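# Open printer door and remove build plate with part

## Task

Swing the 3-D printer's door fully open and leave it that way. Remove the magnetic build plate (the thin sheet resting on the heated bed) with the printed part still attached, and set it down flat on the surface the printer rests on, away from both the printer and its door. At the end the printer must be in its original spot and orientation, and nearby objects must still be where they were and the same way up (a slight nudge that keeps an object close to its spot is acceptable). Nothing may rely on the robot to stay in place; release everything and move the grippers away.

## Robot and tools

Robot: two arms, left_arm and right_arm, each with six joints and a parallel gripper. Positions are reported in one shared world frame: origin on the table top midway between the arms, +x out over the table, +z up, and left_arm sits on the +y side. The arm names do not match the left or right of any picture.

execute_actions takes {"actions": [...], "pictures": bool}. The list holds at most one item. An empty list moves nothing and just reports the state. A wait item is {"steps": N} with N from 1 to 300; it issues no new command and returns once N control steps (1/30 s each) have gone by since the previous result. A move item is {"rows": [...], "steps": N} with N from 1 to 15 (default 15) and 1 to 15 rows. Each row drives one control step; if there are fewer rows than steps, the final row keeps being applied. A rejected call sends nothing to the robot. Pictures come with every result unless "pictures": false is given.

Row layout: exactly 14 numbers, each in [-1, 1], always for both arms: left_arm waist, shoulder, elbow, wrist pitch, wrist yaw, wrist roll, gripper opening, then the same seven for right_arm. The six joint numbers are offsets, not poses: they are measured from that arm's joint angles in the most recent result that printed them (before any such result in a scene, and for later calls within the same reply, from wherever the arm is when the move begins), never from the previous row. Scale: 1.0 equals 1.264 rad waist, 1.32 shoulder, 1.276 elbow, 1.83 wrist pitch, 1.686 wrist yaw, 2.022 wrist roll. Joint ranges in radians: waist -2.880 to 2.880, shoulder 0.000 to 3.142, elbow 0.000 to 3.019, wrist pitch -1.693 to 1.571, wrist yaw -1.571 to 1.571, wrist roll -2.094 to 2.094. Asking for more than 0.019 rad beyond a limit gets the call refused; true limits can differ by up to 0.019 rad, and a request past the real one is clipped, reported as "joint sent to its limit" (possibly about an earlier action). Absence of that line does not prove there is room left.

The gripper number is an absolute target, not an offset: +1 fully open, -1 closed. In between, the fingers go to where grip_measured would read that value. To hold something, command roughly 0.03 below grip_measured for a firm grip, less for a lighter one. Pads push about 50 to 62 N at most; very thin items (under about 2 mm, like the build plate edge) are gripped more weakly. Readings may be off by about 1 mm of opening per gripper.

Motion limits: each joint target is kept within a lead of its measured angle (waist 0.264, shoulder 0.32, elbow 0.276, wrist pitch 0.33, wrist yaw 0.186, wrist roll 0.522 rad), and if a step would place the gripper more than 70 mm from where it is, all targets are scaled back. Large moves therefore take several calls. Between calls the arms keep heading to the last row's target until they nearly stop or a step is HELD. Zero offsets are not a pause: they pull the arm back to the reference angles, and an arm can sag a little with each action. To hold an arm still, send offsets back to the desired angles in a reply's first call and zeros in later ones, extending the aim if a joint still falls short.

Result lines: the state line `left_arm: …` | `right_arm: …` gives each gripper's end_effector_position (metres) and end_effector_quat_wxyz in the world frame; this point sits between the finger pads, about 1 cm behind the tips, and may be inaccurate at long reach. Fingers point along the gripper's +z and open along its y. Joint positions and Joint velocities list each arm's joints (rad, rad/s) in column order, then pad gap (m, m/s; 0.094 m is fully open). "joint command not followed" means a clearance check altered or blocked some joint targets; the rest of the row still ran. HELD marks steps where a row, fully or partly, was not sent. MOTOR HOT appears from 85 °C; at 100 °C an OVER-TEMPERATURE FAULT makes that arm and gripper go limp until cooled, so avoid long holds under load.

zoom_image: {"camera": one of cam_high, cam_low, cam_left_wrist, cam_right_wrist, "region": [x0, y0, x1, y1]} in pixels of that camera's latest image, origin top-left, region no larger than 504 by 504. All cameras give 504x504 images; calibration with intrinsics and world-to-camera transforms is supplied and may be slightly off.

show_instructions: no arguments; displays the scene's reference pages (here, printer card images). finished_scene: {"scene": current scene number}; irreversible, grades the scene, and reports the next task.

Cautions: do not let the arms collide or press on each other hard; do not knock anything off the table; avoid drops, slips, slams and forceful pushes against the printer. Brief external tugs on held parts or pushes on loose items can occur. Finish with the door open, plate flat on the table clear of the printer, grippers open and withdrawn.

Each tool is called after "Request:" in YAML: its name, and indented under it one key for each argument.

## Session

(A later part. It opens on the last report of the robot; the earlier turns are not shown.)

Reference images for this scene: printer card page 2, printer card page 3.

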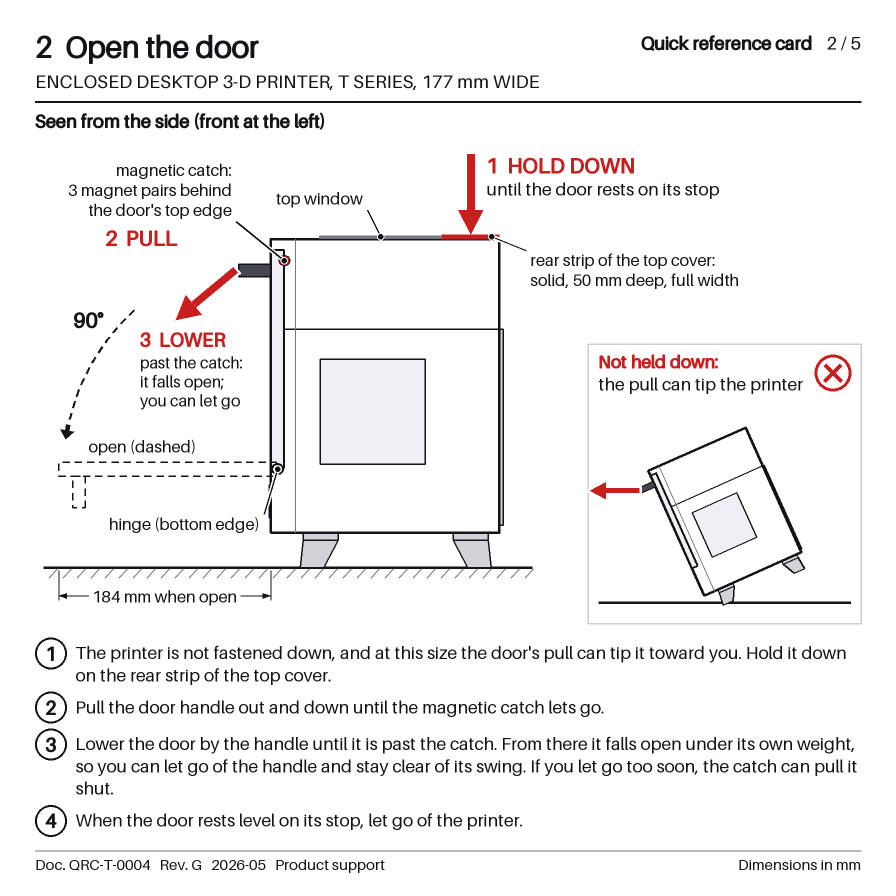

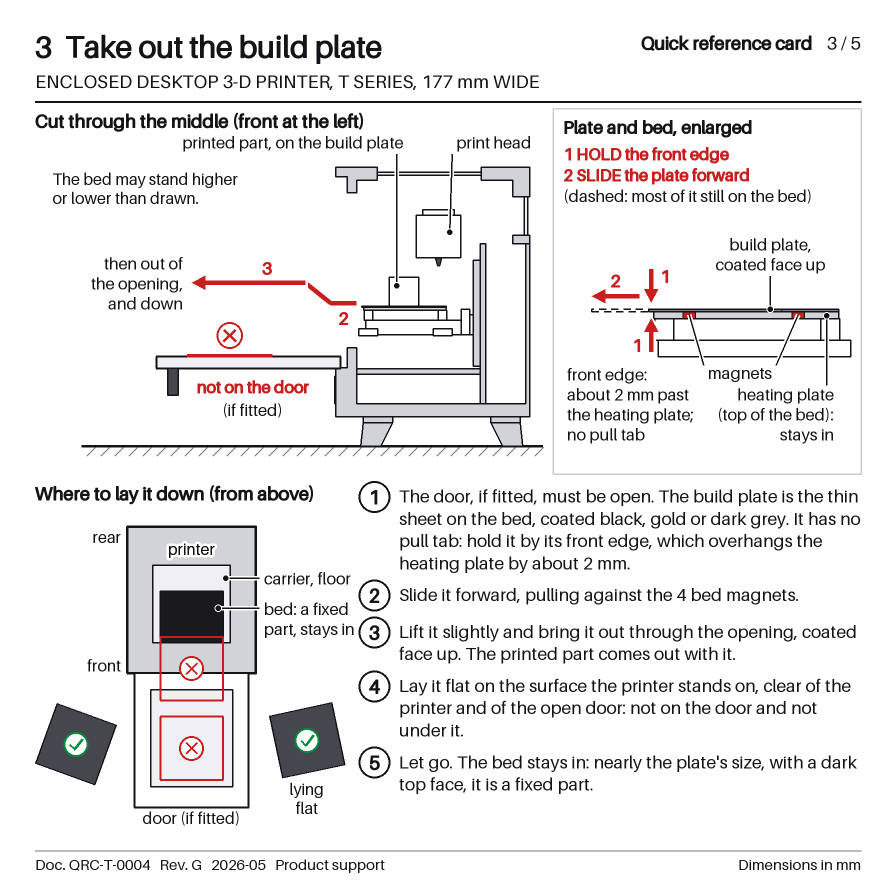

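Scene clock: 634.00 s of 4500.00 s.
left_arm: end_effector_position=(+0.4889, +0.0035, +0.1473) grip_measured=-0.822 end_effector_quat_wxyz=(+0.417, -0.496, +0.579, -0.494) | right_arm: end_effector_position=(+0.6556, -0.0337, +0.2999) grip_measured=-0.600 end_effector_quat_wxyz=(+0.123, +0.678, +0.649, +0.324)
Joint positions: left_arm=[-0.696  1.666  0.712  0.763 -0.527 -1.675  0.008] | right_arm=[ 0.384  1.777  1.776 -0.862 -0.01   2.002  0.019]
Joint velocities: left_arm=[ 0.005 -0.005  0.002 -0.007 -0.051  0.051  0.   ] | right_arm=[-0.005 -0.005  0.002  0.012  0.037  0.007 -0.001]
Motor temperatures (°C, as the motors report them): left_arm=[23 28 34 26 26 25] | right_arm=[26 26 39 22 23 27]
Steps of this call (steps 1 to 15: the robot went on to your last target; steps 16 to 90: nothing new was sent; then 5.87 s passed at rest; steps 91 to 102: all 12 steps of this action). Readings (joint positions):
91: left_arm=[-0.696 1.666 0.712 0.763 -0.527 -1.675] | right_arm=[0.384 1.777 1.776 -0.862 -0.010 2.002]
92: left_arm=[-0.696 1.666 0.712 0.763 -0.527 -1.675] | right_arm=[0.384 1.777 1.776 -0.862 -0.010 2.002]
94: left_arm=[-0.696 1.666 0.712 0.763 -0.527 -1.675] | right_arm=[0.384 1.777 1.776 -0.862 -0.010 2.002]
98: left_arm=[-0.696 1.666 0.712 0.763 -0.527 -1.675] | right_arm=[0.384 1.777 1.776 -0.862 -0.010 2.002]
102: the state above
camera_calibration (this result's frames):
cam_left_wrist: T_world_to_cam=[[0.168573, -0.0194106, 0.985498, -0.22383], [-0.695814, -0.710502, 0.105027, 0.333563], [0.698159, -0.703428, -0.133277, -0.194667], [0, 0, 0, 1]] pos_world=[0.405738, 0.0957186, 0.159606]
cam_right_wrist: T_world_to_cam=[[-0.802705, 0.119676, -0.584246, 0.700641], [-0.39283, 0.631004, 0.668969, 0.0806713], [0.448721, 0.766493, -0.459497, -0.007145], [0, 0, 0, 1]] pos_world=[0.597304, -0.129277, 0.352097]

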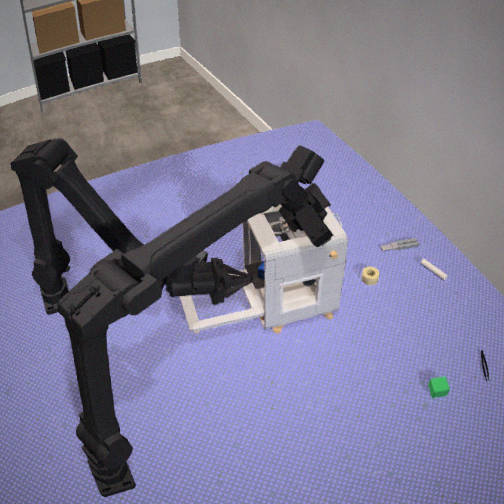

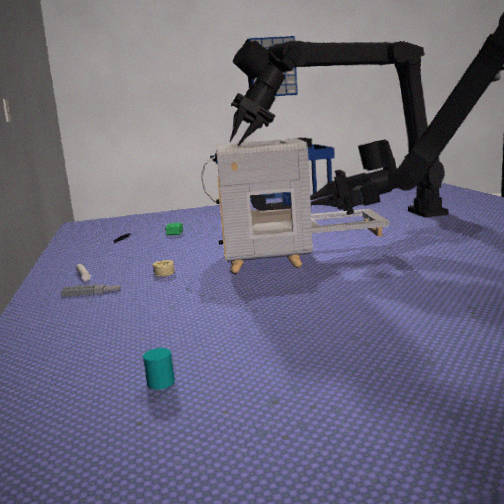

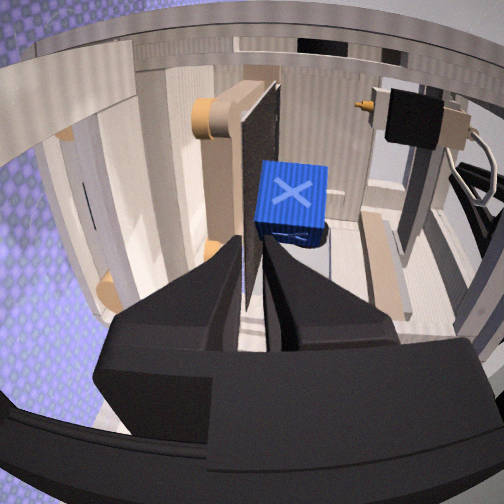

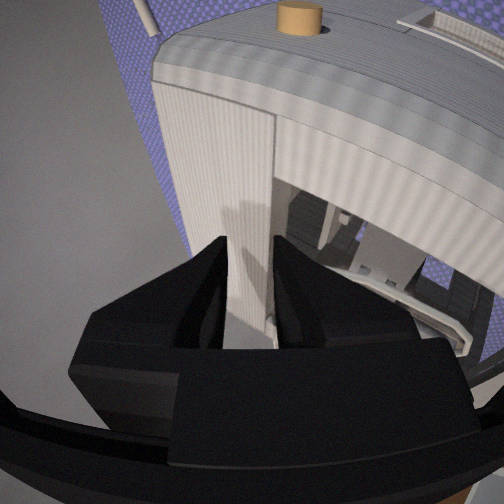

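Request:
execute_actions:
  actions:
    - {"rows":[[0.004,0.004,0.015,0.008,0,0,-0.82,0,0.015,0.025,0,0,0,-0.6],[0.007,0.007,0.02,0.008,0,0,-0.82,0,0.015,0.025,0,0,0,-0.6],[0.008,0.009,0.024,0.008,0.001,0,-0.82,0,0.015,0.025,0,0,0,-0.6],[0.009,0.011,0.027,0.008,0.002,0,-0.82,0,0.015,0.025,0,0,0,-0.6],[0.01,0.013,0.03,0.008,0.003,0,-0.82,0,0.015,0.025,0,0,0,-0.6],[0.011,0.015,0.033,0.008,0.004,0,-0.82,0,0.015,0.025,0,0,0,-0.6],[0.013,0.017,0.036,0.008,0.005,0,-0.82,0,0.015,0.025,0,0,0,-0.6],[0.014,0.02,0.039,0.008,0.006,0,-0.82,0,0.015,0.025,0,0,0,-0.6],[0.015,0.022,0.042,0.008,0.007,0,-0.82,0,0.015,0.025,0,0,0,-0.6],[0.016,0.024,0.045,0.008,0.007,0,-0.82,0,0.015,0.025,0,0,0,-0.6],[0.018,0.026,0.048,0.008,0.008,0,-0.82,0,0.015,0.025,0,0,0,-0.6],[0.019,0.028,0.051,0.008,0.009,0,-0.82,0,0.015,0.025,0,0,0,-0.6],[0.02,0.03,0.054,0.008,0.01,0,-0.82,0,0.015,0.025,0,0,0,-0.6],[0.021,0.032,0.057,0.008,0.01,0,-0.82,0,0.015,0.025,0,0,0,-0.6],[0.022,0.034,0.06,0.008,0.011,0,-0.82,0,0.015,0.025,0,0,0,-0.6]],"steps":15}
  pictures: false

Request:
execute_actions:
  actions:
    - {"steps":10}

Request:
zoom_image:
  camera: "cam_left_wrist"
  region: [180, 130, 340, 330]

Scene clock: 650.20 s of 4500.00 s.
left_arm: end_effector_position=(+0.5025, +0.0012, +0.1461) grip_measured=-0.822 end_effector_quat_wxyz=(+0.417, -0.497, +0.577, -0.496) | right_arm: end_effector_position=(+0.6556, -0.0337, +0.2999) grip_measured=-0.600 end_effector_quat_wxyz=(+0.123, +0.678, +0.649, +0.324)
Joint positions: left_arm=[-0.68   1.694  0.746  0.763 -0.513 -1.675  0.008] | right_arm=[ 0.384  1.777  1.776 -0.862 -0.01   2.002  0.019]
Joint velocities: left_arm=[ 0.024  0.083  0.105 -0.002  0.037 -0.125  0.   ] | right_arm=[-0.005  0.005 -0.007 -0.002 -0.051 -0.037  0.001]
Motor temperatures (°C, as the motors report them): left_arm=[23 28 33 26 26 25] | right_arm=[26 26 39 22 23 27]
Steps of this call (steps 1 to 15: the robot went on to your last target; steps 16 to 90: nothing new was sent; then 12.70 s passed at rest; steps 91 to 105: all 15 steps of this action). Readings (joint positions):
91: left_arm=[-0.696 1.666 0.712 0.763 -0.527 -1.675] | right_arm=[0.384 1.777 1.776 -0.862 -0.010 2.002]
92: left_arm=[-0.696 1.666 0.712 0.763 -0.527 -1.675] | right_arm=[0.384 1.777 1.776 -0.862 -0.010 2.002]
94: left_arm=[-0.696 1.666 0.712 0.763 -0.527 -1.675] | right_arm=[0.384 1.777 1.776 -0.862 -0.010 2.002]
98: left_arm=[-0.693 1.671 0.718 0.763 -0.522 -1.675] | right_arm=[0.384 1.777 1.776 -0.862 -0.010 2.002]
105: the state above

Scene clock: 650.53 s of 4500.00 s.
left_arm: end_effector_position=(+0.5053, +0.0009, +0.1458) grip_measured=-0.822 end_effector_quat_wxyz=(+0.417, -0.498, +0.576, -0.496) | right_arm: end_effector_position=(+0.6556, -0.0337, +0.2999) grip_measured=-0.600 end_effector_quat_wxyz=(+0.123, +0.678, +0.649, +0.324)
Joint positions: left_arm=[-0.677  1.7    0.753  0.763 -0.511 -1.675  0.008] | right_arm=[ 0.384  1.777  1.776 -0.862 -0.01   2.002  0.019]
Joint velocities: left_arm=[-0.015 -0.015 -0.007  0.007 -0.095 -0.022  0.   ] | right_arm=[-0.005  0.005  0.002 -0.012  0.066  0.051  0.   ]
Motor temperatures (°C, as the motors report them): left_arm=[23 28 33 26 26 25] | right_arm=[26 26 39 22 23 27]
Steps of this call (steps 1 to 10: the robot went on to your last target). Readings (joint positions):
1: left_arm=[-0.679 1.697 0.748 0.763 -0.512 -1.675] | right_arm=[0.384 1.777 1.776 -0.862 -0.010 2.002]
2: left_arm=[-0.678 1.699 0.751 0.763 -0.511 -1.675] | right_arm=[0.384 1.777 1.776 -0.862 -0.010 2.002]
4: left_arm=[-0.677 1.700 0.753 0.763 -0.511 -1.675] | right_arm=[0.384 1.777 1.776 -0.862 -0.010 2.002]
8: left_arm=[-0.677 1.700 0.753 0.763 -0.511 -1.675] | right_arm=[0.384 1.777 1.776 -0.862 -0.010 2.002]
10: the state above
camera_calibration (this result's frames):
cam_left_wrist: T_world_to_cam=[[0.166048, -0.0130482, 0.986031, -0.223987], [-0.69346, -0.712453, 0.107351, 0.341811], [0.701101, -0.701598, -0.12735, -0.210528], [0, 0, 0, 1]] pos_world=[0.421826, 0.0928962, 0.157354]
cam_right_wrist: T_world_to_cam=[[-0.802705, 0.119676, -0.584246, 0.700641], [-0.39283, 0.631004, 0.668969, 0.0806713], [0.448721, 0.766493, -0.459497, -0.007145], [0, 0, 0, 1]] pos_world=[0.597304, -0.129277, 0.352097]

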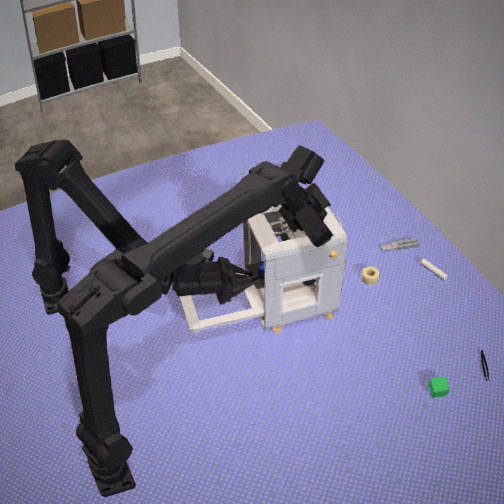

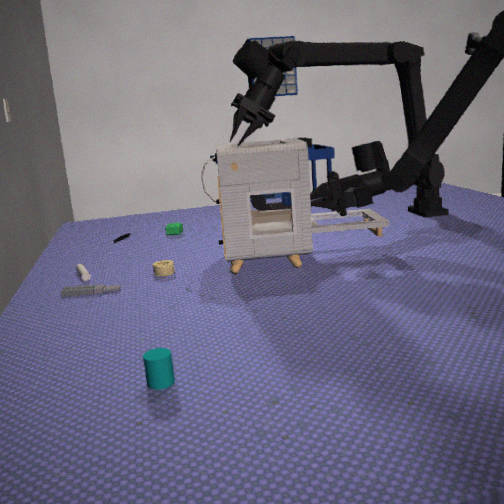

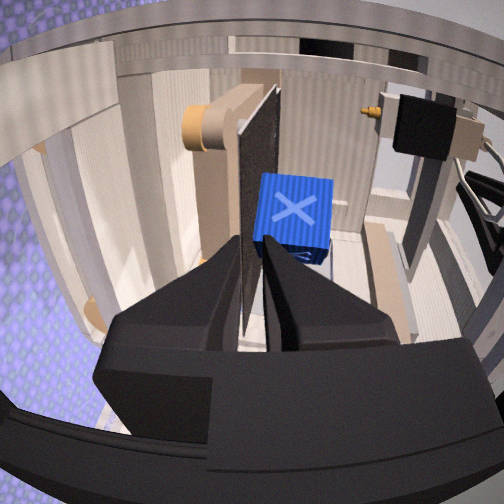

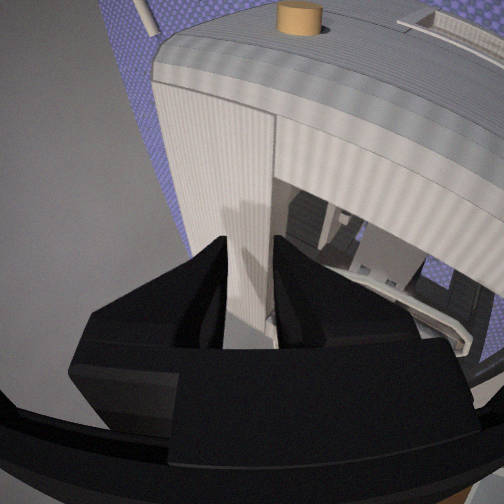

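Region (180, 130, 340, 330) of cam_left_wrist's 504x504 image, scaled by 2.520, with more detail than that image has; it fills the left 403 columns of this view, and the rest is white.

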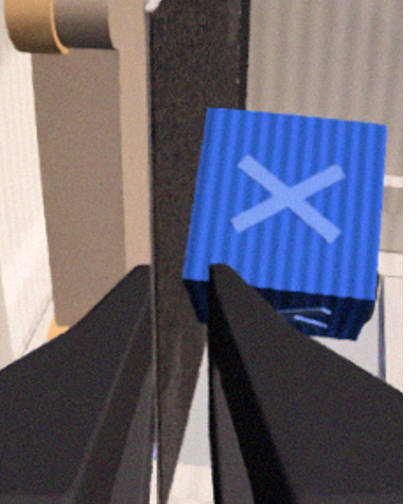

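Request:
execute_actions:
  actions:
    - {"rows":[[0,0,0.02,0.008,0,0,-0.85,0,0.015,0.025,0,0,0,-0.6],[0,0,0.02,0.008,0,0,-0.88,0,0.015,0.025,0,0,0,-0.6],[0,0,0.02,0.008,0,0,-0.91,0,0.015,0.025,0,0,0,-0.6],[0,0,0.02,0.008,0,0,-0.94,0,0.015,0.025,0,0,0,-0.6],[0,0,0.02,0.008,0,0,-0.97,0,0.015,0.025,0,0,0,-0.6],[0,0,0.02,0.008,0,0,-1,0,0.015,0.025,0,0,0,-0.6]],"steps":14}

Scene clock: 658.00 s of 4500.00 s.
left_arm: end_effector_position=(+0.5065, +0.0001, +0.1549) grip_measured=-0.985 end_effector_quat_wxyz=(+0.419, -0.496, +0.568, -0.505) | right_arm: end_effector_position=(+0.6556, -0.0337, +0.2999) grip_measured=-0.600 end_effector_quat_wxyz=(+0.123, +0.678, +0.649, +0.324)
Joint positions: left_arm=[-0.677  1.692  0.756  0.776 -0.512 -1.675  0.001] | right_arm=[ 0.384  1.777  1.776 -0.862 -0.01   2.002  0.019]
Joint velocities: left_arm=[-0.005 -0.005 -0.007  0.002  0.051 -0.037 -0.   ] | right_arm=[-0.005  0.005 -0.007  0.002  0.022 -0.007  0.   ]
Motor temperatures (°C, as the motors report them): left_arm=[23 28 34 26 26 25] | right_arm=[26 26 39 22 23 27]
Steps of this call (steps 1 to 15: the robot went on to your last target; steps 16 to 90: nothing new was sent; then 4.00 s passed at rest; steps 91 to 104: all 14 steps of this action). Readings (joint positions):
91: left_arm=[-0.677 1.700 0.753 0.763 -0.511 -1.675] | right_arm=[0.384 1.777 1.776 -0.862 -0.010 2.002]
92: left_arm=[-0.677 1.700 0.753 0.763 -0.511 -1.675] | right_arm=[0.384 1.777 1.776 -0.862 -0.010 2.002]
94: left_arm=[-0.677 1.700 0.753 0.763 -0.511 -1.675] | right_arm=[0.384 1.777 1.776 -0.862 -0.010 2.002]
98: left_arm=[-0.677 1.694 0.755 0.776 -0.512 -1.675] | right_arm=[0.384 1.777 1.776 -0.862 -0.010 2.002]
104: the state above
camera_calibration (this result's frames):
cam_left_wrist: T_world_to_cam=[[0.146888, 0.00231756, 0.98915, -0.223951], [-0.694983, -0.711337, 0.104871, 0.342241], [0.703862, -0.702847, -0.102876, -0.215989], [0, 0, 0, 1]] pos_world=[0.422774, 0.0921606, 0.16341]
cam_right_wrist: T_world_to_cam=[[-0.802705, 0.119676, -0.584246, 0.700641], [-0.39283, 0.631004, 0.668969, 0.0806713], [0.448721, 0.766493, -0.459497, -0.007145], [0, 0, 0, 1]] pos_world=[0.597304, -0.129277, 0.352097]

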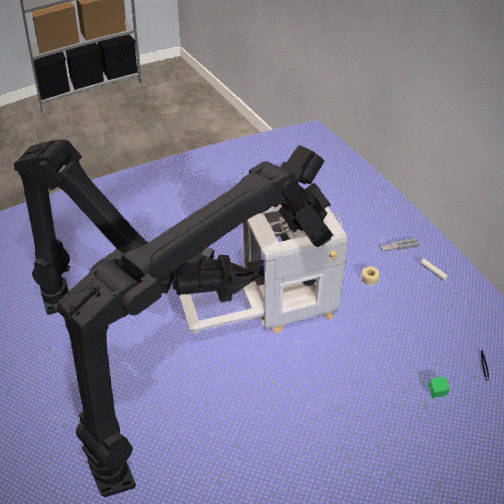

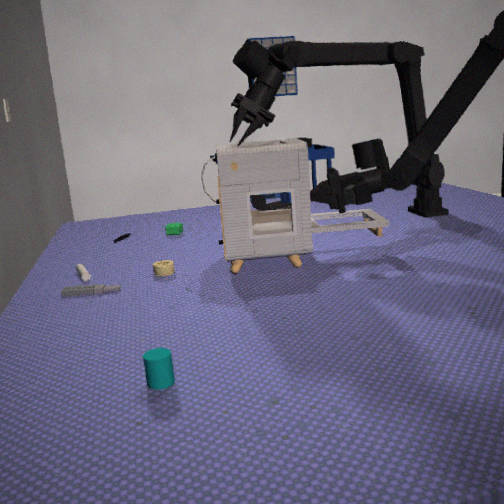

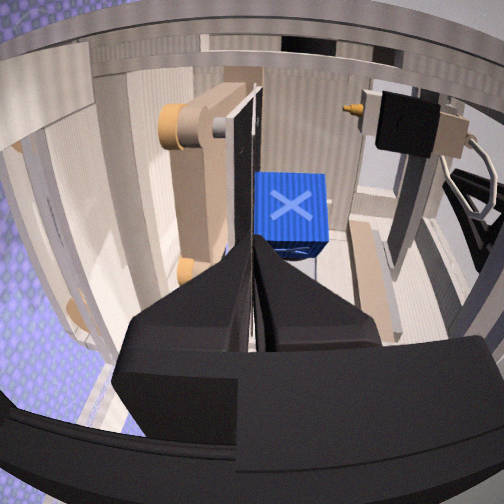

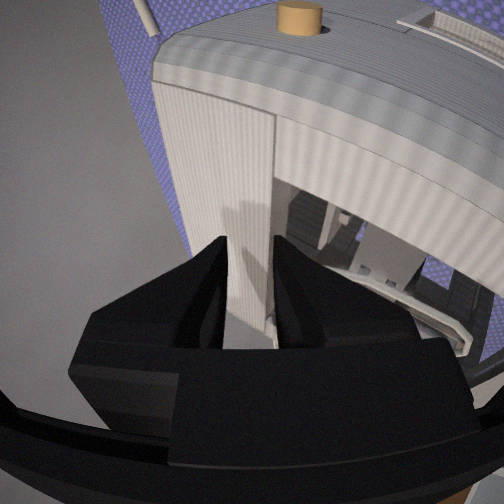

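Request:
execute_actions:
  actions:
    - {"rows":[[-0.006,-0.016,-0.002,0.004,-0.004,-0.004,-1,0,0.015,0.025,0,0,0,-0.6],[-0.012,-0.028,-0.008,0.002,-0.008,-0.007,-1,0,0.015,0.025,0,0,0,-0.6],[-0.018,-0.037,-0.016,0,-0.013,-0.008,-1,0,0.015,0.025,0,0,0,-0.6],[-0.023,-0.045,-0.024,-0.002,-0.017,-0.008,-1,0,0.015,0.025,0,0,0,-0.6],[-0.028,-0.053,-0.032,-0.003,-0.02,-0.009,-1,0,0.015,0.025,0,0,0,-0.6],[-0.033,-0.061,-0.04,-0.005,-0.024,-0.009,-1,0,0.015,0.025,0,0,0,-0.6],[-0.038,-0.069,-0.048,-0.006,-0.027,-0.01,-1,0,0.015,0.025,0,0,0,-0.6],[-0.043,-0.077,-0.056,-0.008,-0.031,-0.01,-1,0,0.015,0.025,0,0,0,-0.6],[-0.048,-0.085,-0.064,-0.009,-0.034,-0.011,-1,0,0.015,0.025,0,0,0,-0.6],[-0.053,-0.093,-0.072,-0.011,-0.038,-0.011,-1,0,0.015,0.025,0,0,0,-0.6],[-0.058,-0.101,-0.08,-0.012,-0.041,-0.012,-1,0,0.015,0.025,0,0,0,-0.6],[-0.063,-0.109,-0.088,-0.014,-0.045,-0.012,-1,0,0.015,0.025,0,0,0,-0.6],[-0.068,-0.117,-0.096,-0.015,-0.048,-0.013,-1,0,0.015,0.025,0,0,0,-0.6],[-0.073,-0.125,-0.104,-0.017,-0.052,-0.013,-1,0,0.015,0.025,0,0,0,-0.6],[-0.078,-0.133,-0.112,-0.018,-0.055,-0.014,-1,0,0.015,0.025,0,0,0,-0.6]],"steps":15}
  pictures: false

Request:
execute_actions:
  actions:
    - {"steps":10}

Scene clock: 682.30 s of 4500.00 s.
left_arm: end_effector_position=(+0.4481, +0.0078, +0.1721) grip_measured=-0.985 end_effector_quat_wxyz=(+0.422, -0.495, +0.567, -0.505) | right_arm: end_effector_position=(+0.6556, -0.0337, +0.2999) grip_measured=-0.600 end_effector_quat_wxyz=(+0.123, +0.678, +0.649, +0.324)
Joint positions: left_arm=[-0.758  1.547  0.629  0.755 -0.595 -1.683  0.001] | right_arm=[ 0.384  1.777  1.776 -0.862 -0.01   2.002  0.019]
Joint velocities: left_arm=[-0.2   -0.298 -0.281 -0.071 -0.139 -0.022 -0.002] | right_arm=[ 0.015 -0.005 -0.012  0.002 -0.037 -0.051  0.   ]
Motor temperatures (°C, as the motors report them): left_arm=[23 28 34 26 26 25] | right_arm=[26 26 39 22 23 27]
Steps of this call (steps 1 to 15: the robot went on to your last target; steps 16 to 90: nothing new was sent; then 20.80 s passed at rest; steps 91 to 105: all 15 steps of this action). Readings (joint positions):
91: left_arm=[-0.677 1.691 0.756 0.776 -0.513 -1.675] | right_arm=[0.384 1.777 1.776 -0.862 -0.010 2.002]
92: left_arm=[-0.678 1.689 0.755 0.776 -0.516 -1.675] | right_arm=[0.384 1.777 1.776 -0.862 -0.010 2.002]
94: left_arm=[-0.682 1.675 0.743 0.776 -0.530 -1.675] | right_arm=[0.384 1.777 1.776 -0.862 -0.010 2.002]
98: left_arm=[-0.705 1.627 0.699 0.772 -0.555 -1.677] | right_arm=[0.384 1.777 1.776 -0.862 -0.010 2.002]
105: the state above

Scene clock: 682.63 s of 4500.00 s.
left_arm: end_effector_position=(+0.4382, +0.0086, +0.1728) grip_measured=-0.985 end_effector_quat_wxyz=(+0.419, -0.494, +0.570, -0.505) | right_arm: end_effector_position=(+0.6556, -0.0337, +0.2999) grip_measured=-0.600 end_effector_quat_wxyz=(+0.123, +0.678, +0.649, +0.324)
Joint positions: left_arm=[-0.772  1.524  0.607  0.749 -0.601 -1.687  0.001] | right_arm=[ 0.384  1.777  1.776 -0.862 -0.01   2.002  0.019]
Joint velocities: left_arm=[ 0.005 -0.005  0.017  0.012  0.007  0.007 -0.001] | right_arm=[-0.015 -0.005 -0.022 -0.007 -0.007 -0.037 -0.001]
Motor temperatures (°C, as the motors report them): left_arm=[23 28 34 26 26 25] | right_arm=[26 26 39 22 23 27]
Steps of this call (steps 1 to 10: the robot went on to your last target). Readings (joint positions):
1: left_arm=[-0.764 1.537 0.620 0.753 -0.599 -1.684] | right_arm=[0.384 1.777 1.776 -0.862 -0.010 2.002]
2: left_arm=[-0.768 1.530 0.613 0.751 -0.600 -1.685] | right_arm=[0.384 1.777 1.776 -0.862 -0.010 2.002]
4: left_arm=[-0.772 1.524 0.607 0.750 -0.601 -1.686] | right_arm=[0.384 1.777 1.776 -0.862 -0.010 2.002]
8: left_arm=[-0.772 1.524 0.607 0.749 -0.601 -1.687] | right_arm=[0.384 1.777 1.776 -0.862 -0.010 2.002]
10: the state above
camera_calibration (this result's frames):
cam_left_wrist: T_world_to_cam=[[0.14508, -0.00193305, 0.989418, -0.230853], [-0.698836, -0.708103, 0.101088, 0.301253], [0.700414, -0.706107, -0.104082, -0.15828], [0, 0, 0, 1]] pos_world=[0.35488, 0.101109, 0.181483]
cam_right_wrist: T_world_to_cam=[[-0.802705, 0.119676, -0.584246, 0.700641], [-0.39283, 0.631004, 0.668969, 0.0806713], [0.448721, 0.766493, -0.459497, -0.007145], [0, 0, 0, 1]] pos_world=[0.597304, -0.129277, 0.352097]

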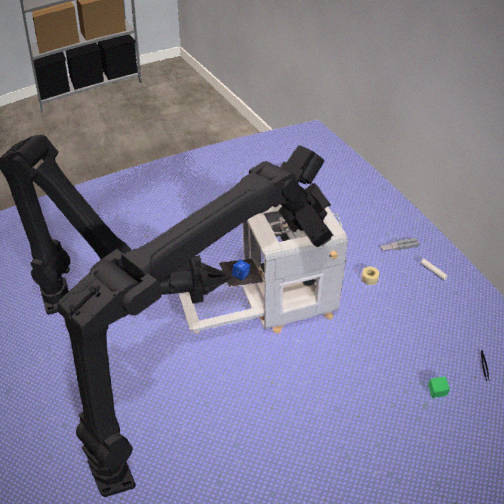

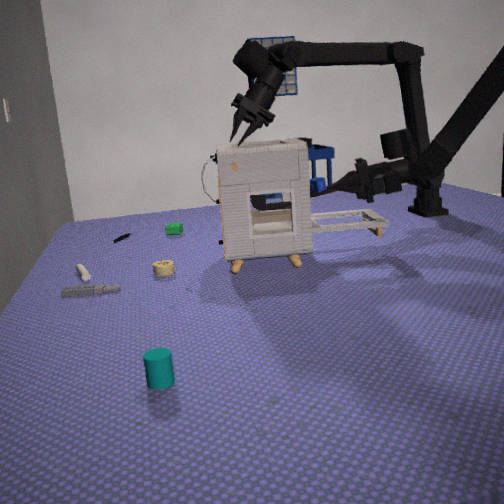

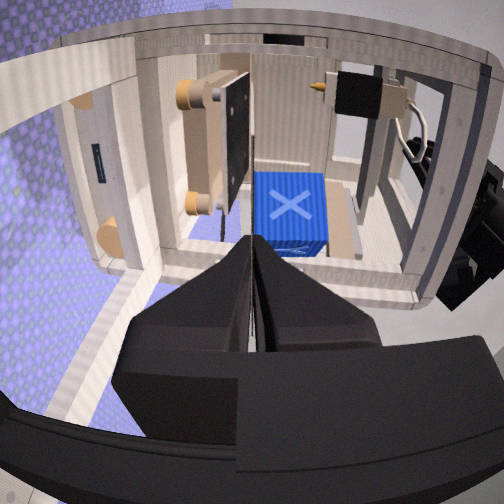

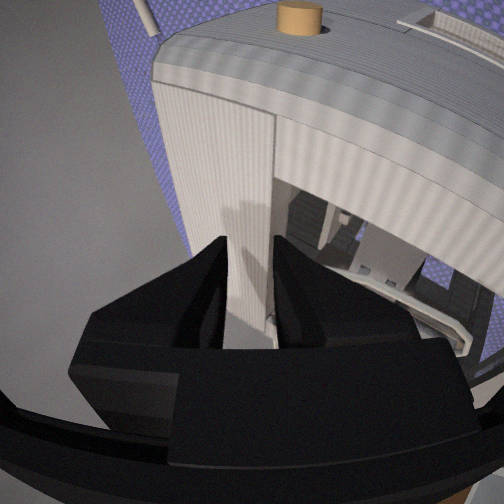

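Request:
execute_actions:
  actions:
    - {"rows":[[-0.008,-0.012,-0.008,0,-0.005,0,-1,0,0,0.03,0,0,0,-0.6],[-0.015,-0.023,-0.019,-0.001,-0.011,0,-1,0,-0.008,0.035,0,0,0,-0.6],[-0.022,-0.035,-0.03,-0.002,-0.017,0,-1,0,-0.016,0.04,0,0,0,-0.6],[-0.029,-0.046,-0.041,-0.004,-0.023,0,-1,0,-0.024,0.04,0,0,0,-0.6],[-0.035,-0.058,-0.053,-0.005,-0.029,0,-1,0,-0.032,0.04,0,0,0,-0.6],[-0.04,-0.07,-0.064,-0.006,-0.034,0,-1,0,-0.04,0.04,0,0,0,-0.6],[-0.045,-0.081,-0.075,-0.008,-0.039,0,-1,0,-0.049,0.04,0,0,0,-0.6],[-0.049,-0.093,-0.086,-0.009,-0.043,0,-1,0,-0.058,0.04,0,0,0,-0.6],[-0.053,-0.104,-0.098,-0.01,-0.047,0,-1,0,-0.067,0.04,0,0,0,-0.6],[-0.056,-0.116,-0.109,-0.012,-0.05,0,-1,0,-0.076,0.04,0,0,0,-0.6],[-0.059,-0.128,-0.12,-0.013,-0.053,0,-1,0,-0.085,0.04,0,0,0,-0.6],[-0.061,-0.139,-0.131,-0.014,-0.055,0,-1,0,-0.094,0.04,0,0,0,-0.6],[-0.063,-0.151,-0.143,-0.016,-0.057,0,-1,0,-0.103,0.04,0,0,0,-0.6],[-0.065,-0.162,-0.154,-0.017,-0.059,0,-1,0,-0.112,0.04,0,0,0,-0.6],[-0.066,-0.174,-0.165,-0.018,-0.06,0,-1,0,-0.12,0.04,0,0,0,-0.6]],"steps":15}
  pictures: false

Request:
execute_actions:
  actions:
    - {"steps":12}

Scene clock: 711.60 s of 4500.00 s.
left_arm: end_effector_position=(+0.3702, +0.0476, +0.1755) grip_measured=-0.985 end_effector_quat_wxyz=(+0.430, -0.494, +0.570, -0.496) | right_arm: end_effector_position=(+0.6358, -0.0416, +0.3702) grip_measured=-0.600 end_effector_quat_wxyz=(+0.141, +0.663, +0.636, +0.369)
Joint positions: left_arm=[-0.846  1.329  0.42   0.728 -0.695 -1.688  0.001] | right_arm=[ 0.384  1.673  1.776 -0.862 -0.01   2.002  0.019]
Joint velocities: left_arm=[-0.063 -0.444 -0.388 -0.066 -0.11   0.007  0.   ] | right_arm=[-0.015 -0.484  0.017 -0.017 -0.037 -0.037  0.001]
Motor temperatures (°C, as the motors report them): left_arm=[23 28 33 26 26 25] | right_arm=[26 26 39 22 23 27]
Steps of this call (steps 1 to 30: the robot went on to your last target; steps 31 to 90: nothing new was sent; then 25.47 s passed at rest; steps 91 to 105: all 15 steps of this action). Readings (joint positions):
91: left_arm=[-0.772 1.523 0.606 0.749 -0.602 -1.688] | right_arm=[0.384 1.776 1.776 -0.862 -0.010 2.002]
92: left_arm=[-0.773 1.522 0.602 0.749 -0.608 -1.688] | right_arm=[0.384 1.776 1.776 -0.862 -0.010 2.002]
94: left_arm=[-0.779 1.509 0.582 0.749 -0.626 -1.688] | right_arm=[0.384 1.773 1.776 -0.862 -0.010 2.002]
98: left_arm=[-0.811 1.448 0.517 0.742 -0.663 -1.688] | right_arm=[0.384 1.759 1.776 -0.862 -0.010 2.002]
105: the state above

Scene clock: 712.00 s of 4500.00 s.
left_arm: end_effector_position=(+0.3620, +0.0573, +0.1742) grip_measured=-0.985 end_effector_quat_wxyz=(+0.431, -0.495, +0.571, -0.493) | right_arm: end_effector_position=(+0.6191, -0.0484, +0.4153) grip_measured=-0.600 end_effector_quat_wxyz=(+0.153, +0.653, +0.626, +0.398)
Joint positions: left_arm=[-0.846  1.296  0.388  0.722 -0.699 -1.688  0.001] | right_arm=[ 0.384  1.604  1.776 -0.862 -0.01   2.002  0.019]
Joint velocities: left_arm=[-0.015 -0.005  0.007  0.007  0.037  0.037 -0.   ] | right_arm=[-0.024  0.093 -0.007  0.002 -0.022  0.037  0.001]
Motor temperatures (°C, as the motors report them): left_arm=[23 28 33 26 26 25] | right_arm=[26 26 39 22 23 27]
Steps of this call (steps 1 to 12: the robot went on to your last target). Readings (joint positions):
1: left_arm=[-0.846 1.315 0.407 0.726 -0.697 -1.688] | right_arm=[0.384 1.657 1.776 -0.862 -0.010 2.002]
2: left_arm=[-0.846 1.304 0.397 0.724 -0.699 -1.688] | right_arm=[0.384 1.642 1.776 -0.862 -0.010 2.002]
4: left_arm=[-0.846 1.296 0.388 0.723 -0.699 -1.688] | right_arm=[0.384 1.616 1.776 -0.862 -0.010 2.002]
8: left_arm=[-0.846 1.296 0.388 0.722 -0.699 -1.688] | right_arm=[0.384 1.596 1.776 -0.862 -0.010 2.002]
12: the state above
camera_calibration (this result's frames):
cam_left_wrist: T_world_to_cam=[[0.145795, -0.0231281, 0.989044, -0.22012], [-0.682585, -0.726004, 0.0836429, 0.280454], [0.716116, -0.687301, -0.121635, -0.0741234], [0, 0, 0, 1]] pos_world=[0.276607, 0.147575, 0.185235]
cam_right_wrist: T_world_to_cam=[[-0.699904, 0.16122, -0.695804, 0.725239], [-0.497715, 0.588618, 0.637032, 0.0746036], [0.512264, 0.792173, -0.331734, -0.0176226], [0, 0, 0, 1]] pos_world=[0.553756, -0.146876, 0.451253]

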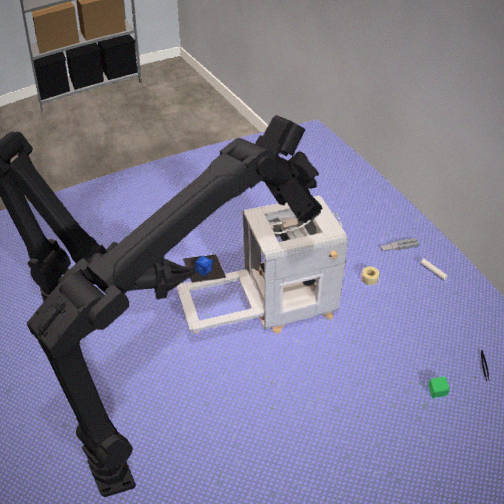

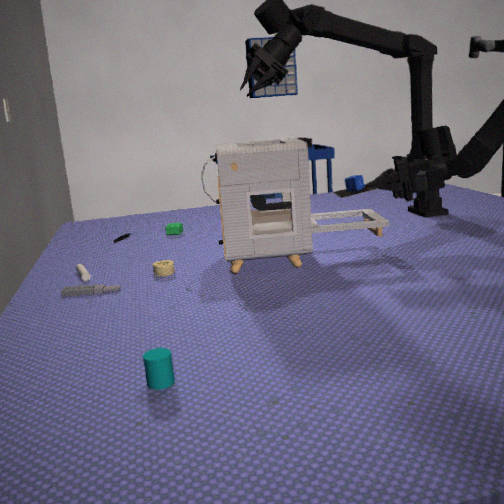

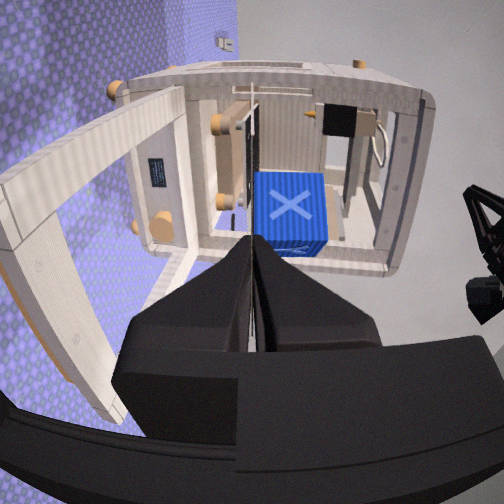

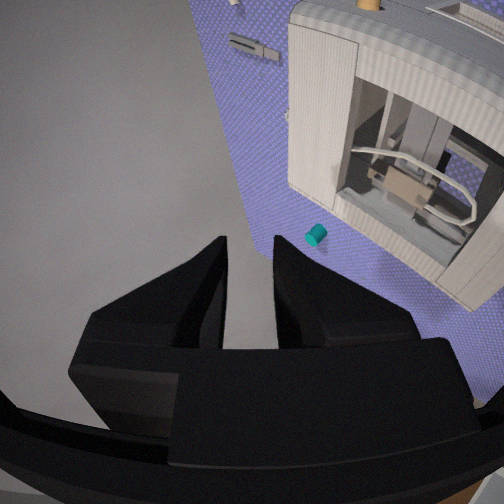

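Request:
execute_actions:
  actions:
    - {"rows":[[0.01,-0.006,-0.005,0,0,0,-1,-0.015,-0.01,0.02,0,0,0,-0.6],[0.025,-0.013,-0.011,0,0,0,-1,-0.03,-0.02,0.01,0,0,0,-0.6],[0.045,-0.02,-0.017,0,0,0,-1,-0.045,-0.03,0,0,0,0,-0.6],[0.067,-0.028,-0.023,0,0.002,0,-1,-0.06,-0.04,-0.01,0,0,0,-0.6],[0.09,-0.035,-0.028,0,0.004,0,-1,-0.075,-0.05,-0.02,0,0,0,-0.6],[0.113,-0.042,-0.033,0,0.007,0.002,-1,-0.09,-0.06,-0.03,0,0,0,-0.6],[0.137,-0.048,-0.036,0,0.011,0.004,-1,-0.105,-0.07,-0.04,0,0,0,-0.6],[0.161,-0.05,-0.036,0,0.016,0.006,-1,-0.12,-0.08,-0.05,0,0,0,-0.6],[0.185,-0.05,-0.036,0,0.022,0.008,-1,-0.135,-0.09,-0.06,0,0,0,-0.6],[0.209,-0.05,-0.036,0,0.03,0.01,-1,-0.15,-0.1,-0.07,0,0,0,-0.6],[0.233,-0.05,-0.036,0,0.04,0.012,-1,-0.165,-0.11,-0.08,0,0,0,-0.6],[0.257,-0.05,-0.036,0,0.052,0.014,-1,-0.18,-0.12,-0.09,0,0,0,-0.6],[0.281,-0.05,-0.036,0,0.066,0.016,-1,-0.195,-0.13,-0.1,0,0,0,-0.6],[0.305,-0.05,-0.036,0,0.082,0.018,-1,-0.21,-0.14,-0.11,0,0,0,-0.6],[0.33,-0.05,-0.036,0,0.1,0.02,-1,-0.225,-0.15,-0.12,0,0,0,-0.6]],"steps":15}
  pictures: false

Request:
execute_actions:
  actions:
    - {"rows":[[0.06,0,0,0,0.04,0.01,-1,-0.03,-0.02,0,0,0,0,-0.6],[0.084,0,0,0,0.062,0.013,-1,-0.04,-0.03,-0.01,0,0,0,-0.6],[0.108,0,0,0,0.084,0.016,-1,-0.05,-0.04,-0.02,0,0,0,-0.6],[0.132,0,0,0,0.106,0.019,-1,-0.06,-0.05,-0.03,0,0,0,-0.6],[0.156,0,0,0,0.128,0.022,-1,-0.07,-0.06,-0.04,0,0,0,-0.6],[0.18,0,0,0,0.15,0.025,-1,-0.08,-0.07,-0.05,0,0,0,-0.6],[0.204,0,0,0,0.172,0.028,-1,-0.09,-0.08,-0.06,0,0,0,-0.6],[0.228,0,0,0,0.194,0.031,-1,-0.1,-0.09,-0.07,0,0,0,-0.6],[0.252,0,0,0,0.216,0.034,-1,-0.11,-0.1,-0.08,0,0,0,-0.6],[0.276,0,0,0,0.238,0.037,-1,-0.12,-0.11,-0.09,0,0,0,-0.6],[0.3,0,0,0,0.26,0.04,-1,-0.13,-0.12,-0.1,0,0,0,-0.6],[0.322,0,0,0,0.282,0.043,-1,-0.14,-0.13,-0.11,0,0,0,-0.6],[0.342,0,0,0,0.302,0.046,-1,-0.15,-0.14,-0.12,0,0,0,-0.6],[0.36,0,0,0,0.32,0.049,-1,-0.155,-0.145,-0.125,0,0,0,-0.6],[0.375,0,0,0,0.335,0.052,-1,-0.16,-0.15,-0.13,0,0,0,-0.6]],"steps":15}
  pictures: false

Request:
execute_actions:
  actions:
    - {"steps":15}

Scene clock: 744.53 s of 4500.00 s.
left_arm: end_effector_position=(+0.4098, +0.1859, +0.1723) grip_measured=-0.985 end_effector_quat_wxyz=(-0.477, +0.560, -0.512, +0.445) | right_arm: end_effector_position=(+0.6046, -0.2238, +0.4494) grip_measured=-0.600 end_effector_quat_wxyz=(+0.213, +0.721, +0.530, +0.393)
Joint positions: left_arm=[-0.486  1.237  0.337  0.722 -0.559 -1.676  0.001] | right_arm=[ 0.123  1.44   1.657 -0.862 -0.011  2.002  0.019]
Joint velocities: left_arm=[ 0.874  0.005 -0.007 -0.012  0.799  0.081 -0.   ] | right_arm=[-0.62  -0.493 -0.315 -0.017  0.051 -0.066  0.   ]
Motor temperatures (°C, as the motors report them): left_arm=[23 27 33 26 26 25] | right_arm=[26 26 40 22 23 27]
Steps of this call (steps 1 to 30: the robot went on to your last target; steps 31 to 90: nothing new was sent; then 29.03 s passed at rest; steps 91 to 105: all 15 steps of this action). Readings (joint positions):
91: left_arm=[-0.846 1.296 0.387 0.722 -0.699 -1.688] | right_arm=[0.383 1.615 1.776 -0.862 -0.010 2.002]
92: left_arm=[-0.844 1.296 0.385 0.722 -0.699 -1.688] | right_arm=[0.381 1.614 1.776 -0.862 -0.010 2.002]
94: left_arm=[-0.826 1.290 0.374 0.722 -0.696 -1.688] | right_arm=[0.369 1.607 1.775 -0.862 -0.011 2.002]
98: left_arm=[-0.714 1.256 0.343 0.722 -0.681 -1.688] | right_arm=[0.299 1.559 1.739 -0.862 -0.011 2.002]
105: the state above

Scene clock: 745.03 s of 4500.00 s.
left_arm: end_effector_position=(+0.4404, +0.2799, +0.1670) grip_measured=-0.985 end_effector_quat_wxyz=(-0.438, +0.545, -0.541, +0.468) | right_arm: end_effector_position=(+0.5445, -0.3315, +0.4622) grip_measured=-0.600 end_effector_quat_wxyz=(+0.255, +0.761, +0.459, +0.381)
Joint positions: left_arm=[-0.053  1.237  0.335  0.722 -0.022 -1.612  0.001] | right_arm=[-0.06   1.27   1.514 -0.863 -0.011  2.002  0.019]
Joint velocities: left_arm=[ 0.728  0.005 -0.007  0.017  0.74   0.139  0.   ] | right_arm=[-0.366 -0.327 -0.247  0.007  0.081  0.007  0.   ]
Motor temperatures (°C, as the motors report them): left_arm=[23 27 33 26 26 25] | right_arm=[26 26 40 22 23 27]
Steps of this call (steps 1 to 15: all 15 steps of this action). Readings (joint positions):
1: left_arm=[-0.458 1.237 0.337 0.722 -0.526 -1.675] | right_arm=[0.104 1.426 1.651 -0.863 -0.011 2.002]
2: left_arm=[-0.431 1.237 0.336 0.722 -0.489 -1.673] | right_arm=[0.087 1.418 1.651 -0.863 -0.011 2.002]
4: left_arm=[-0.377 1.237 0.336 0.722 -0.415 -1.668] | right_arm=[0.061 1.400 1.647 -0.863 -0.011 2.002]
8: left_arm=[-0.260 1.237 0.335 0.722 -0.266 -1.650] | right_arm=[0.022 1.354 1.604 -0.863 -0.011 2.002]
15: the state above

Scene clock: 745.53 s of 4500.00 s.
left_arm: end_effector_position=(+0.4408, +0.2957, +0.1669) grip_measured=-0.985 end_effector_quat_wxyz=(-0.447, +0.545, -0.541, +0.459) | right_arm: end_effector_position=(+0.5340, -0.3438, +0.4695) grip_measured=-0.600 end_effector_quat_wxyz=(+0.263, +0.764, +0.448, +0.384)
Joint positions: left_arm=[-0.008  1.237  0.335  0.722  0.002 -1.588  0.001] | right_arm=[-0.084  1.242  1.502 -0.863 -0.011  2.002  0.019]
Joint velocities: left_arm=[-0.015 -0.005  0.002 -0.022 -0.022  0.022  0.   ] | right_arm=[-0.015 -0.005  0.002  0.002 -0.066  0.051 -0.   ]
Motor temperatures (°C, as the motors report them): left_arm=[23 27 33 26 26 25] | right_arm=[26 26 40 22 23 27]
Steps of this call (steps 1 to 15: the robot went on to your last target). Readings (joint positions):
1: left_arm=[-0.033 1.237 0.335 0.722 -0.008 -1.607] | right_arm=[-0.071 1.260 1.507 -0.863 -0.011 2.002]
2: left_arm=[-0.018 1.237 0.335 0.722 -0.004 -1.603] | right_arm=[-0.079 1.253 1.503 -0.863 -0.011 2.002]
4: left_arm=[-0.008 1.237 0.335 0.722 -0.001 -1.597] | right_arm=[-0.085 1.245 1.502 -0.863 -0.011 2.002]
8: left_arm=[-0.008 1.237 0.335 0.722 0.002 -1.591] | right_arm=[-0.084 1.242 1.502 -0.863 -0.011 2.002]
15: the state above
camera_calibration (this result's frames):
cam_left_wrist: T_world_to_cam=[[0.184765, 0.0159977, 0.982652, -0.246601], [-0.577818, -0.807029, 0.121784, 0.479364], [0.794977, -0.590295, -0.139867, -0.0280408], [0, 0, 0, 1]] pos_world=[0.34484, 0.374253, 0.180022]
cam_right_wrist: T_world_to_cam=[[-0.48883, 0.454538, -0.744608, 0.762065], [-0.233278, 0.754348, 0.613629, 0.0983174], [0.840611, 0.473661, -0.262714, -0.0392441], [0, 0, 0, 1]] pos_world=[0.428445, -0.401965, 0.496799]

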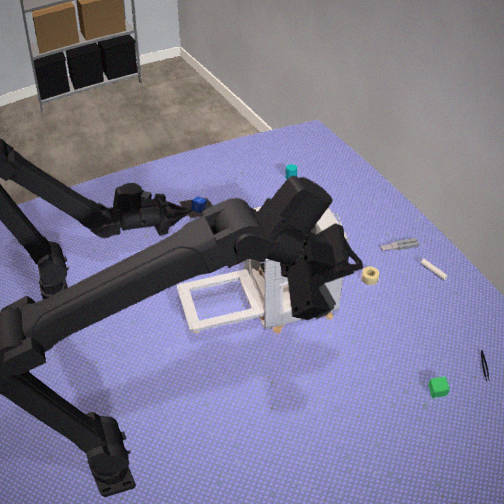

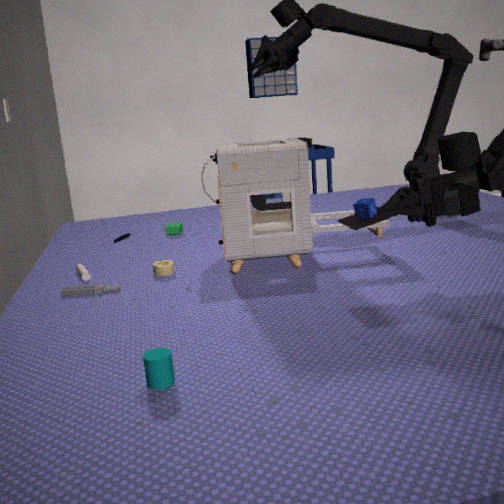

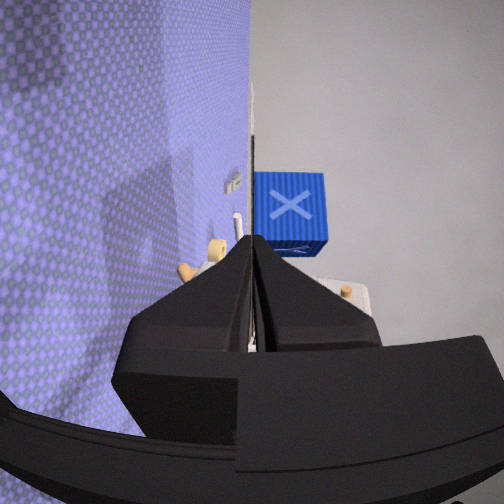

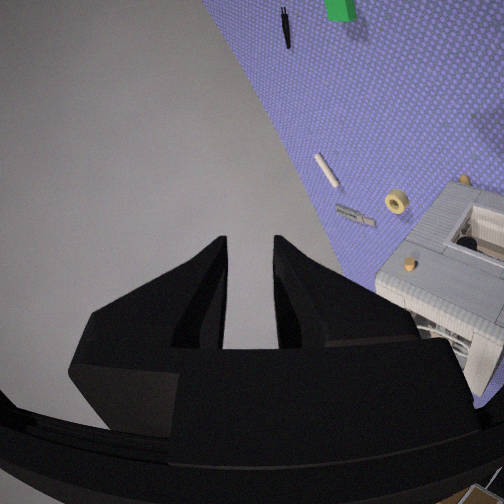

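Request:
execute_actions:
  actions:
    - {"rows":[[0,0.008,0.02,-0.016,0,0.008,-1,-0.015,-0.02,-0.02,0,0,0,-0.6],[0,0.017,0.028,-0.032,0,0.009,-1,-0.03,-0.04,-0.045,0,0,0,-0.6],[0,0.026,0.035,-0.048,0,0.009,-1,-0.045,-0.06,-0.07,0,0,0,-0.6],[0,0.035,0.043,-0.064,0,0.01,-1,-0.06,-0.08,-0.095,0,0,0,-0.6],[0,0.043,0.05,-0.08,0,0.01,-1,-0.075,-0.1,-0.12,0,0,0,-0.6],[0,0.052,0.058,-0.096,0,0.011,-1,-0.09,-0.12,-0.145,0,0,0,-0.6],[0,0.061,0.065,-0.112,0,0.011,-1,-0.105,-0.14,-0.17,0,0,0,-0.6],[0,0.069,0.073,-0.128,0,0.012,-1,-0.12,-0.16,-0.195,0,0,0,-0.6],[0,0.078,0.08,-0.144,0,0.012,-1,-0.135,-0.18,-0.22,0,0,0,-0.6],[0,0.087,0.088,-0.16,0,0.013,-1,-0.15,-0.2,-0.245,0,0,0,-0.6],[0,0.095,0.095,-0.176,0,0.013,-1,-0.165,-0.22,-0.27,0,0,0,-0.6],[0,0.104,0.103,-0.192,0,0.014,-1,-0.18,-0.24,-0.295,0,0,0,-0.6],[0,0.113,0.11,-0.208,0,0.014,-1,-0.195,-0.26,-0.32,0,0,0,-0.6],[0,0.122,0.118,-0.224,0,0.014,-1,-0.21,-0.28,-0.345,0,0,0,-0.6],[0,0.13,0.125,-0.238,0,0.014,-1,-0.22,-0.3,-0.37,0,0,0,-0.6]],"steps":15}
  pictures: false

Request:
execute_actions:
  actions:
    - {"steps":18}

Scene clock: 762.87 s of 4500.00 s.
left_arm: end_effector_position=(+0.4444, +0.2956, +0.0658) grip_measured=-0.985 end_effector_quat_wxyz=(-0.326, +0.625, -0.626, +0.333) | right_arm: end_effector_position=(+0.3835, -0.4320, +0.3959) grip_measured=-0.600 end_effector_quat_wxyz=(+0.293, +0.825, +0.353, +0.330)
Joint positions: left_arm=[-0.008  1.385  0.437  0.347  0.002 -1.578  0.001] | right_arm=[-0.335  0.892  1.098 -0.863 -0.011  2.002  0.019]
Joint velocities: left_arm=[-0.015  0.288  0.3   -0.808  0.037  0.051  0.001] | right_arm=[-0.503 -0.884 -0.833  0.017  0.037 -0.081  0.   ]
Motor temperatures (°C, as the motors report them): left_arm=[23 27 33 26 26 25] | right_arm=[26 26 38 22 23 27]
Steps of this call (steps 1 to 15: the robot went on to your last target; steps 16 to 90: nothing new was sent; then 13.83 s passed at rest; steps 91 to 105: all 15 steps of this action). Readings (joint positions):
91: left_arm=[-0.008 1.237 0.335 0.718 0.002 -1.587] | right_arm=[-0.085 1.241 1.501 -0.863 -0.011 2.002]
92: left_arm=[-0.008 1.238 0.336 0.707 0.002 -1.586] | right_arm=[-0.088 1.237 1.492 -0.863 -0.011 2.002]
94: left_arm=[-0.008 1.247 0.340 0.665 0.002 -1.585] | right_arm=[-0.105 1.209 1.448 -0.863 -0.011 2.002]
98: left_arm=[-0.008 1.300 0.367 0.551 0.002 -1.583] | right_arm=[-0.189 1.107 1.313 -0.863 -0.011 2.002]
105: the state above

Scene clock: 763.47 s of 4500.00 s.
left_arm: end_effector_position=(+0.4453, +0.2956, +0.0546) grip_measured=-0.985 end_effector_quat_wxyz=(-0.310, +0.633, -0.635, +0.316) | right_arm: end_effector_position=(+0.3634, -0.4376, +0.3788) grip_measured=-0.600 end_effector_quat_wxyz=(+0.294, +0.833, +0.342, +0.321)
Joint positions: left_arm=[-0.008  1.41   0.459  0.296  0.002 -1.576  0.001] | right_arm=[-0.366  0.844  1.036 -0.863 -0.011  2.002  0.019]
Joint velocities: left_arm=[-0.005 -0.015 -0.002  0.007 -0.037 -0.037 -0.001] | right_arm=[-0.005  0.005 -0.007  0.002  0.022  0.007 -0.   ]
Motor temperatures (°C, as the motors report them): left_arm=[23 27 33 26 26 25] | right_arm=[26 26 38 22 23 27]
Steps of this call (steps 1 to 18: the robot went on to your last target). Readings (joint positions):
1: left_arm=[-0.008 1.395 0.446 0.324 0.002 -1.577] | right_arm=[-0.349 0.864 1.071 -0.863 -0.011 2.002]
2: left_arm=[-0.008 1.403 0.452 0.311 0.002 -1.577] | right_arm=[-0.359 0.843 1.051 -0.863 -0.011 2.002]
4: left_arm=[-0.008 1.410 0.456 0.299 0.002 -1.577] | right_arm=[-0.366 0.825 1.036 -0.863 -0.011 2.002]
8: left_arm=[-0.008 1.410 0.459 0.296 0.002 -1.576] | right_arm=[-0.366 0.833 1.036 -0.863 -0.011 2.002]
18: the state above
camera_calibration (this result's frames):
cam_left_wrist: T_world_to_cam=[[0.613636, 0.00117402, 0.789588, -0.31303], [-0.464552, -0.808071, 0.362232, 0.432332], [0.638469, -0.589083, -0.495317, 0.0414294], [0, 0, 0, 1]] pos_world=[0.366475, 0.374128, 0.111081]
cam_right_wrist: T_world_to_cam=[[-0.389323, 0.589852, -0.707462, 0.662739], [0.024477, 0.774415, 0.632205, 0.0930375], [0.920776, 0.228815, -0.315935, 0.00866183], [0, 0, 0, 1]] pos_world=[0.247767, -0.46495, 0.41278]

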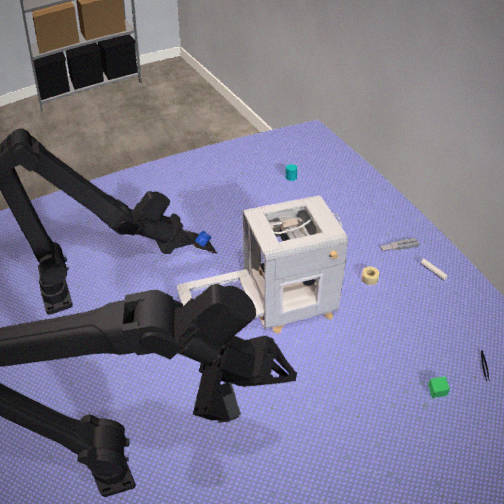

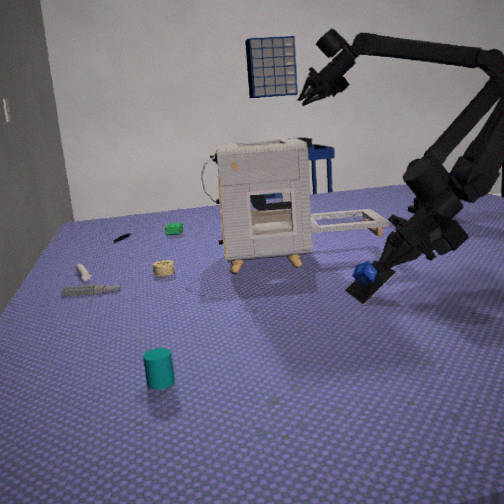

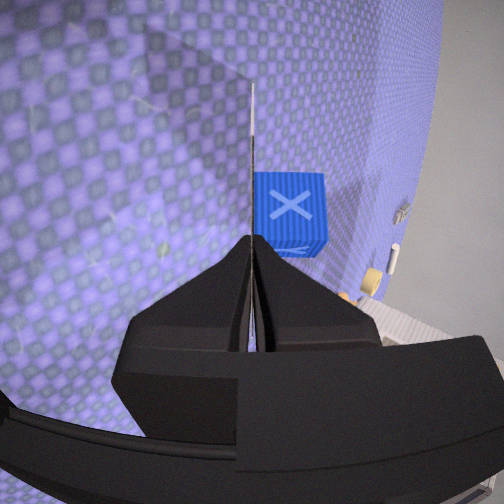

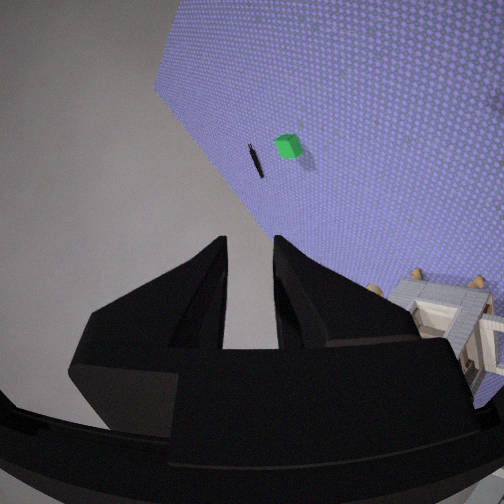

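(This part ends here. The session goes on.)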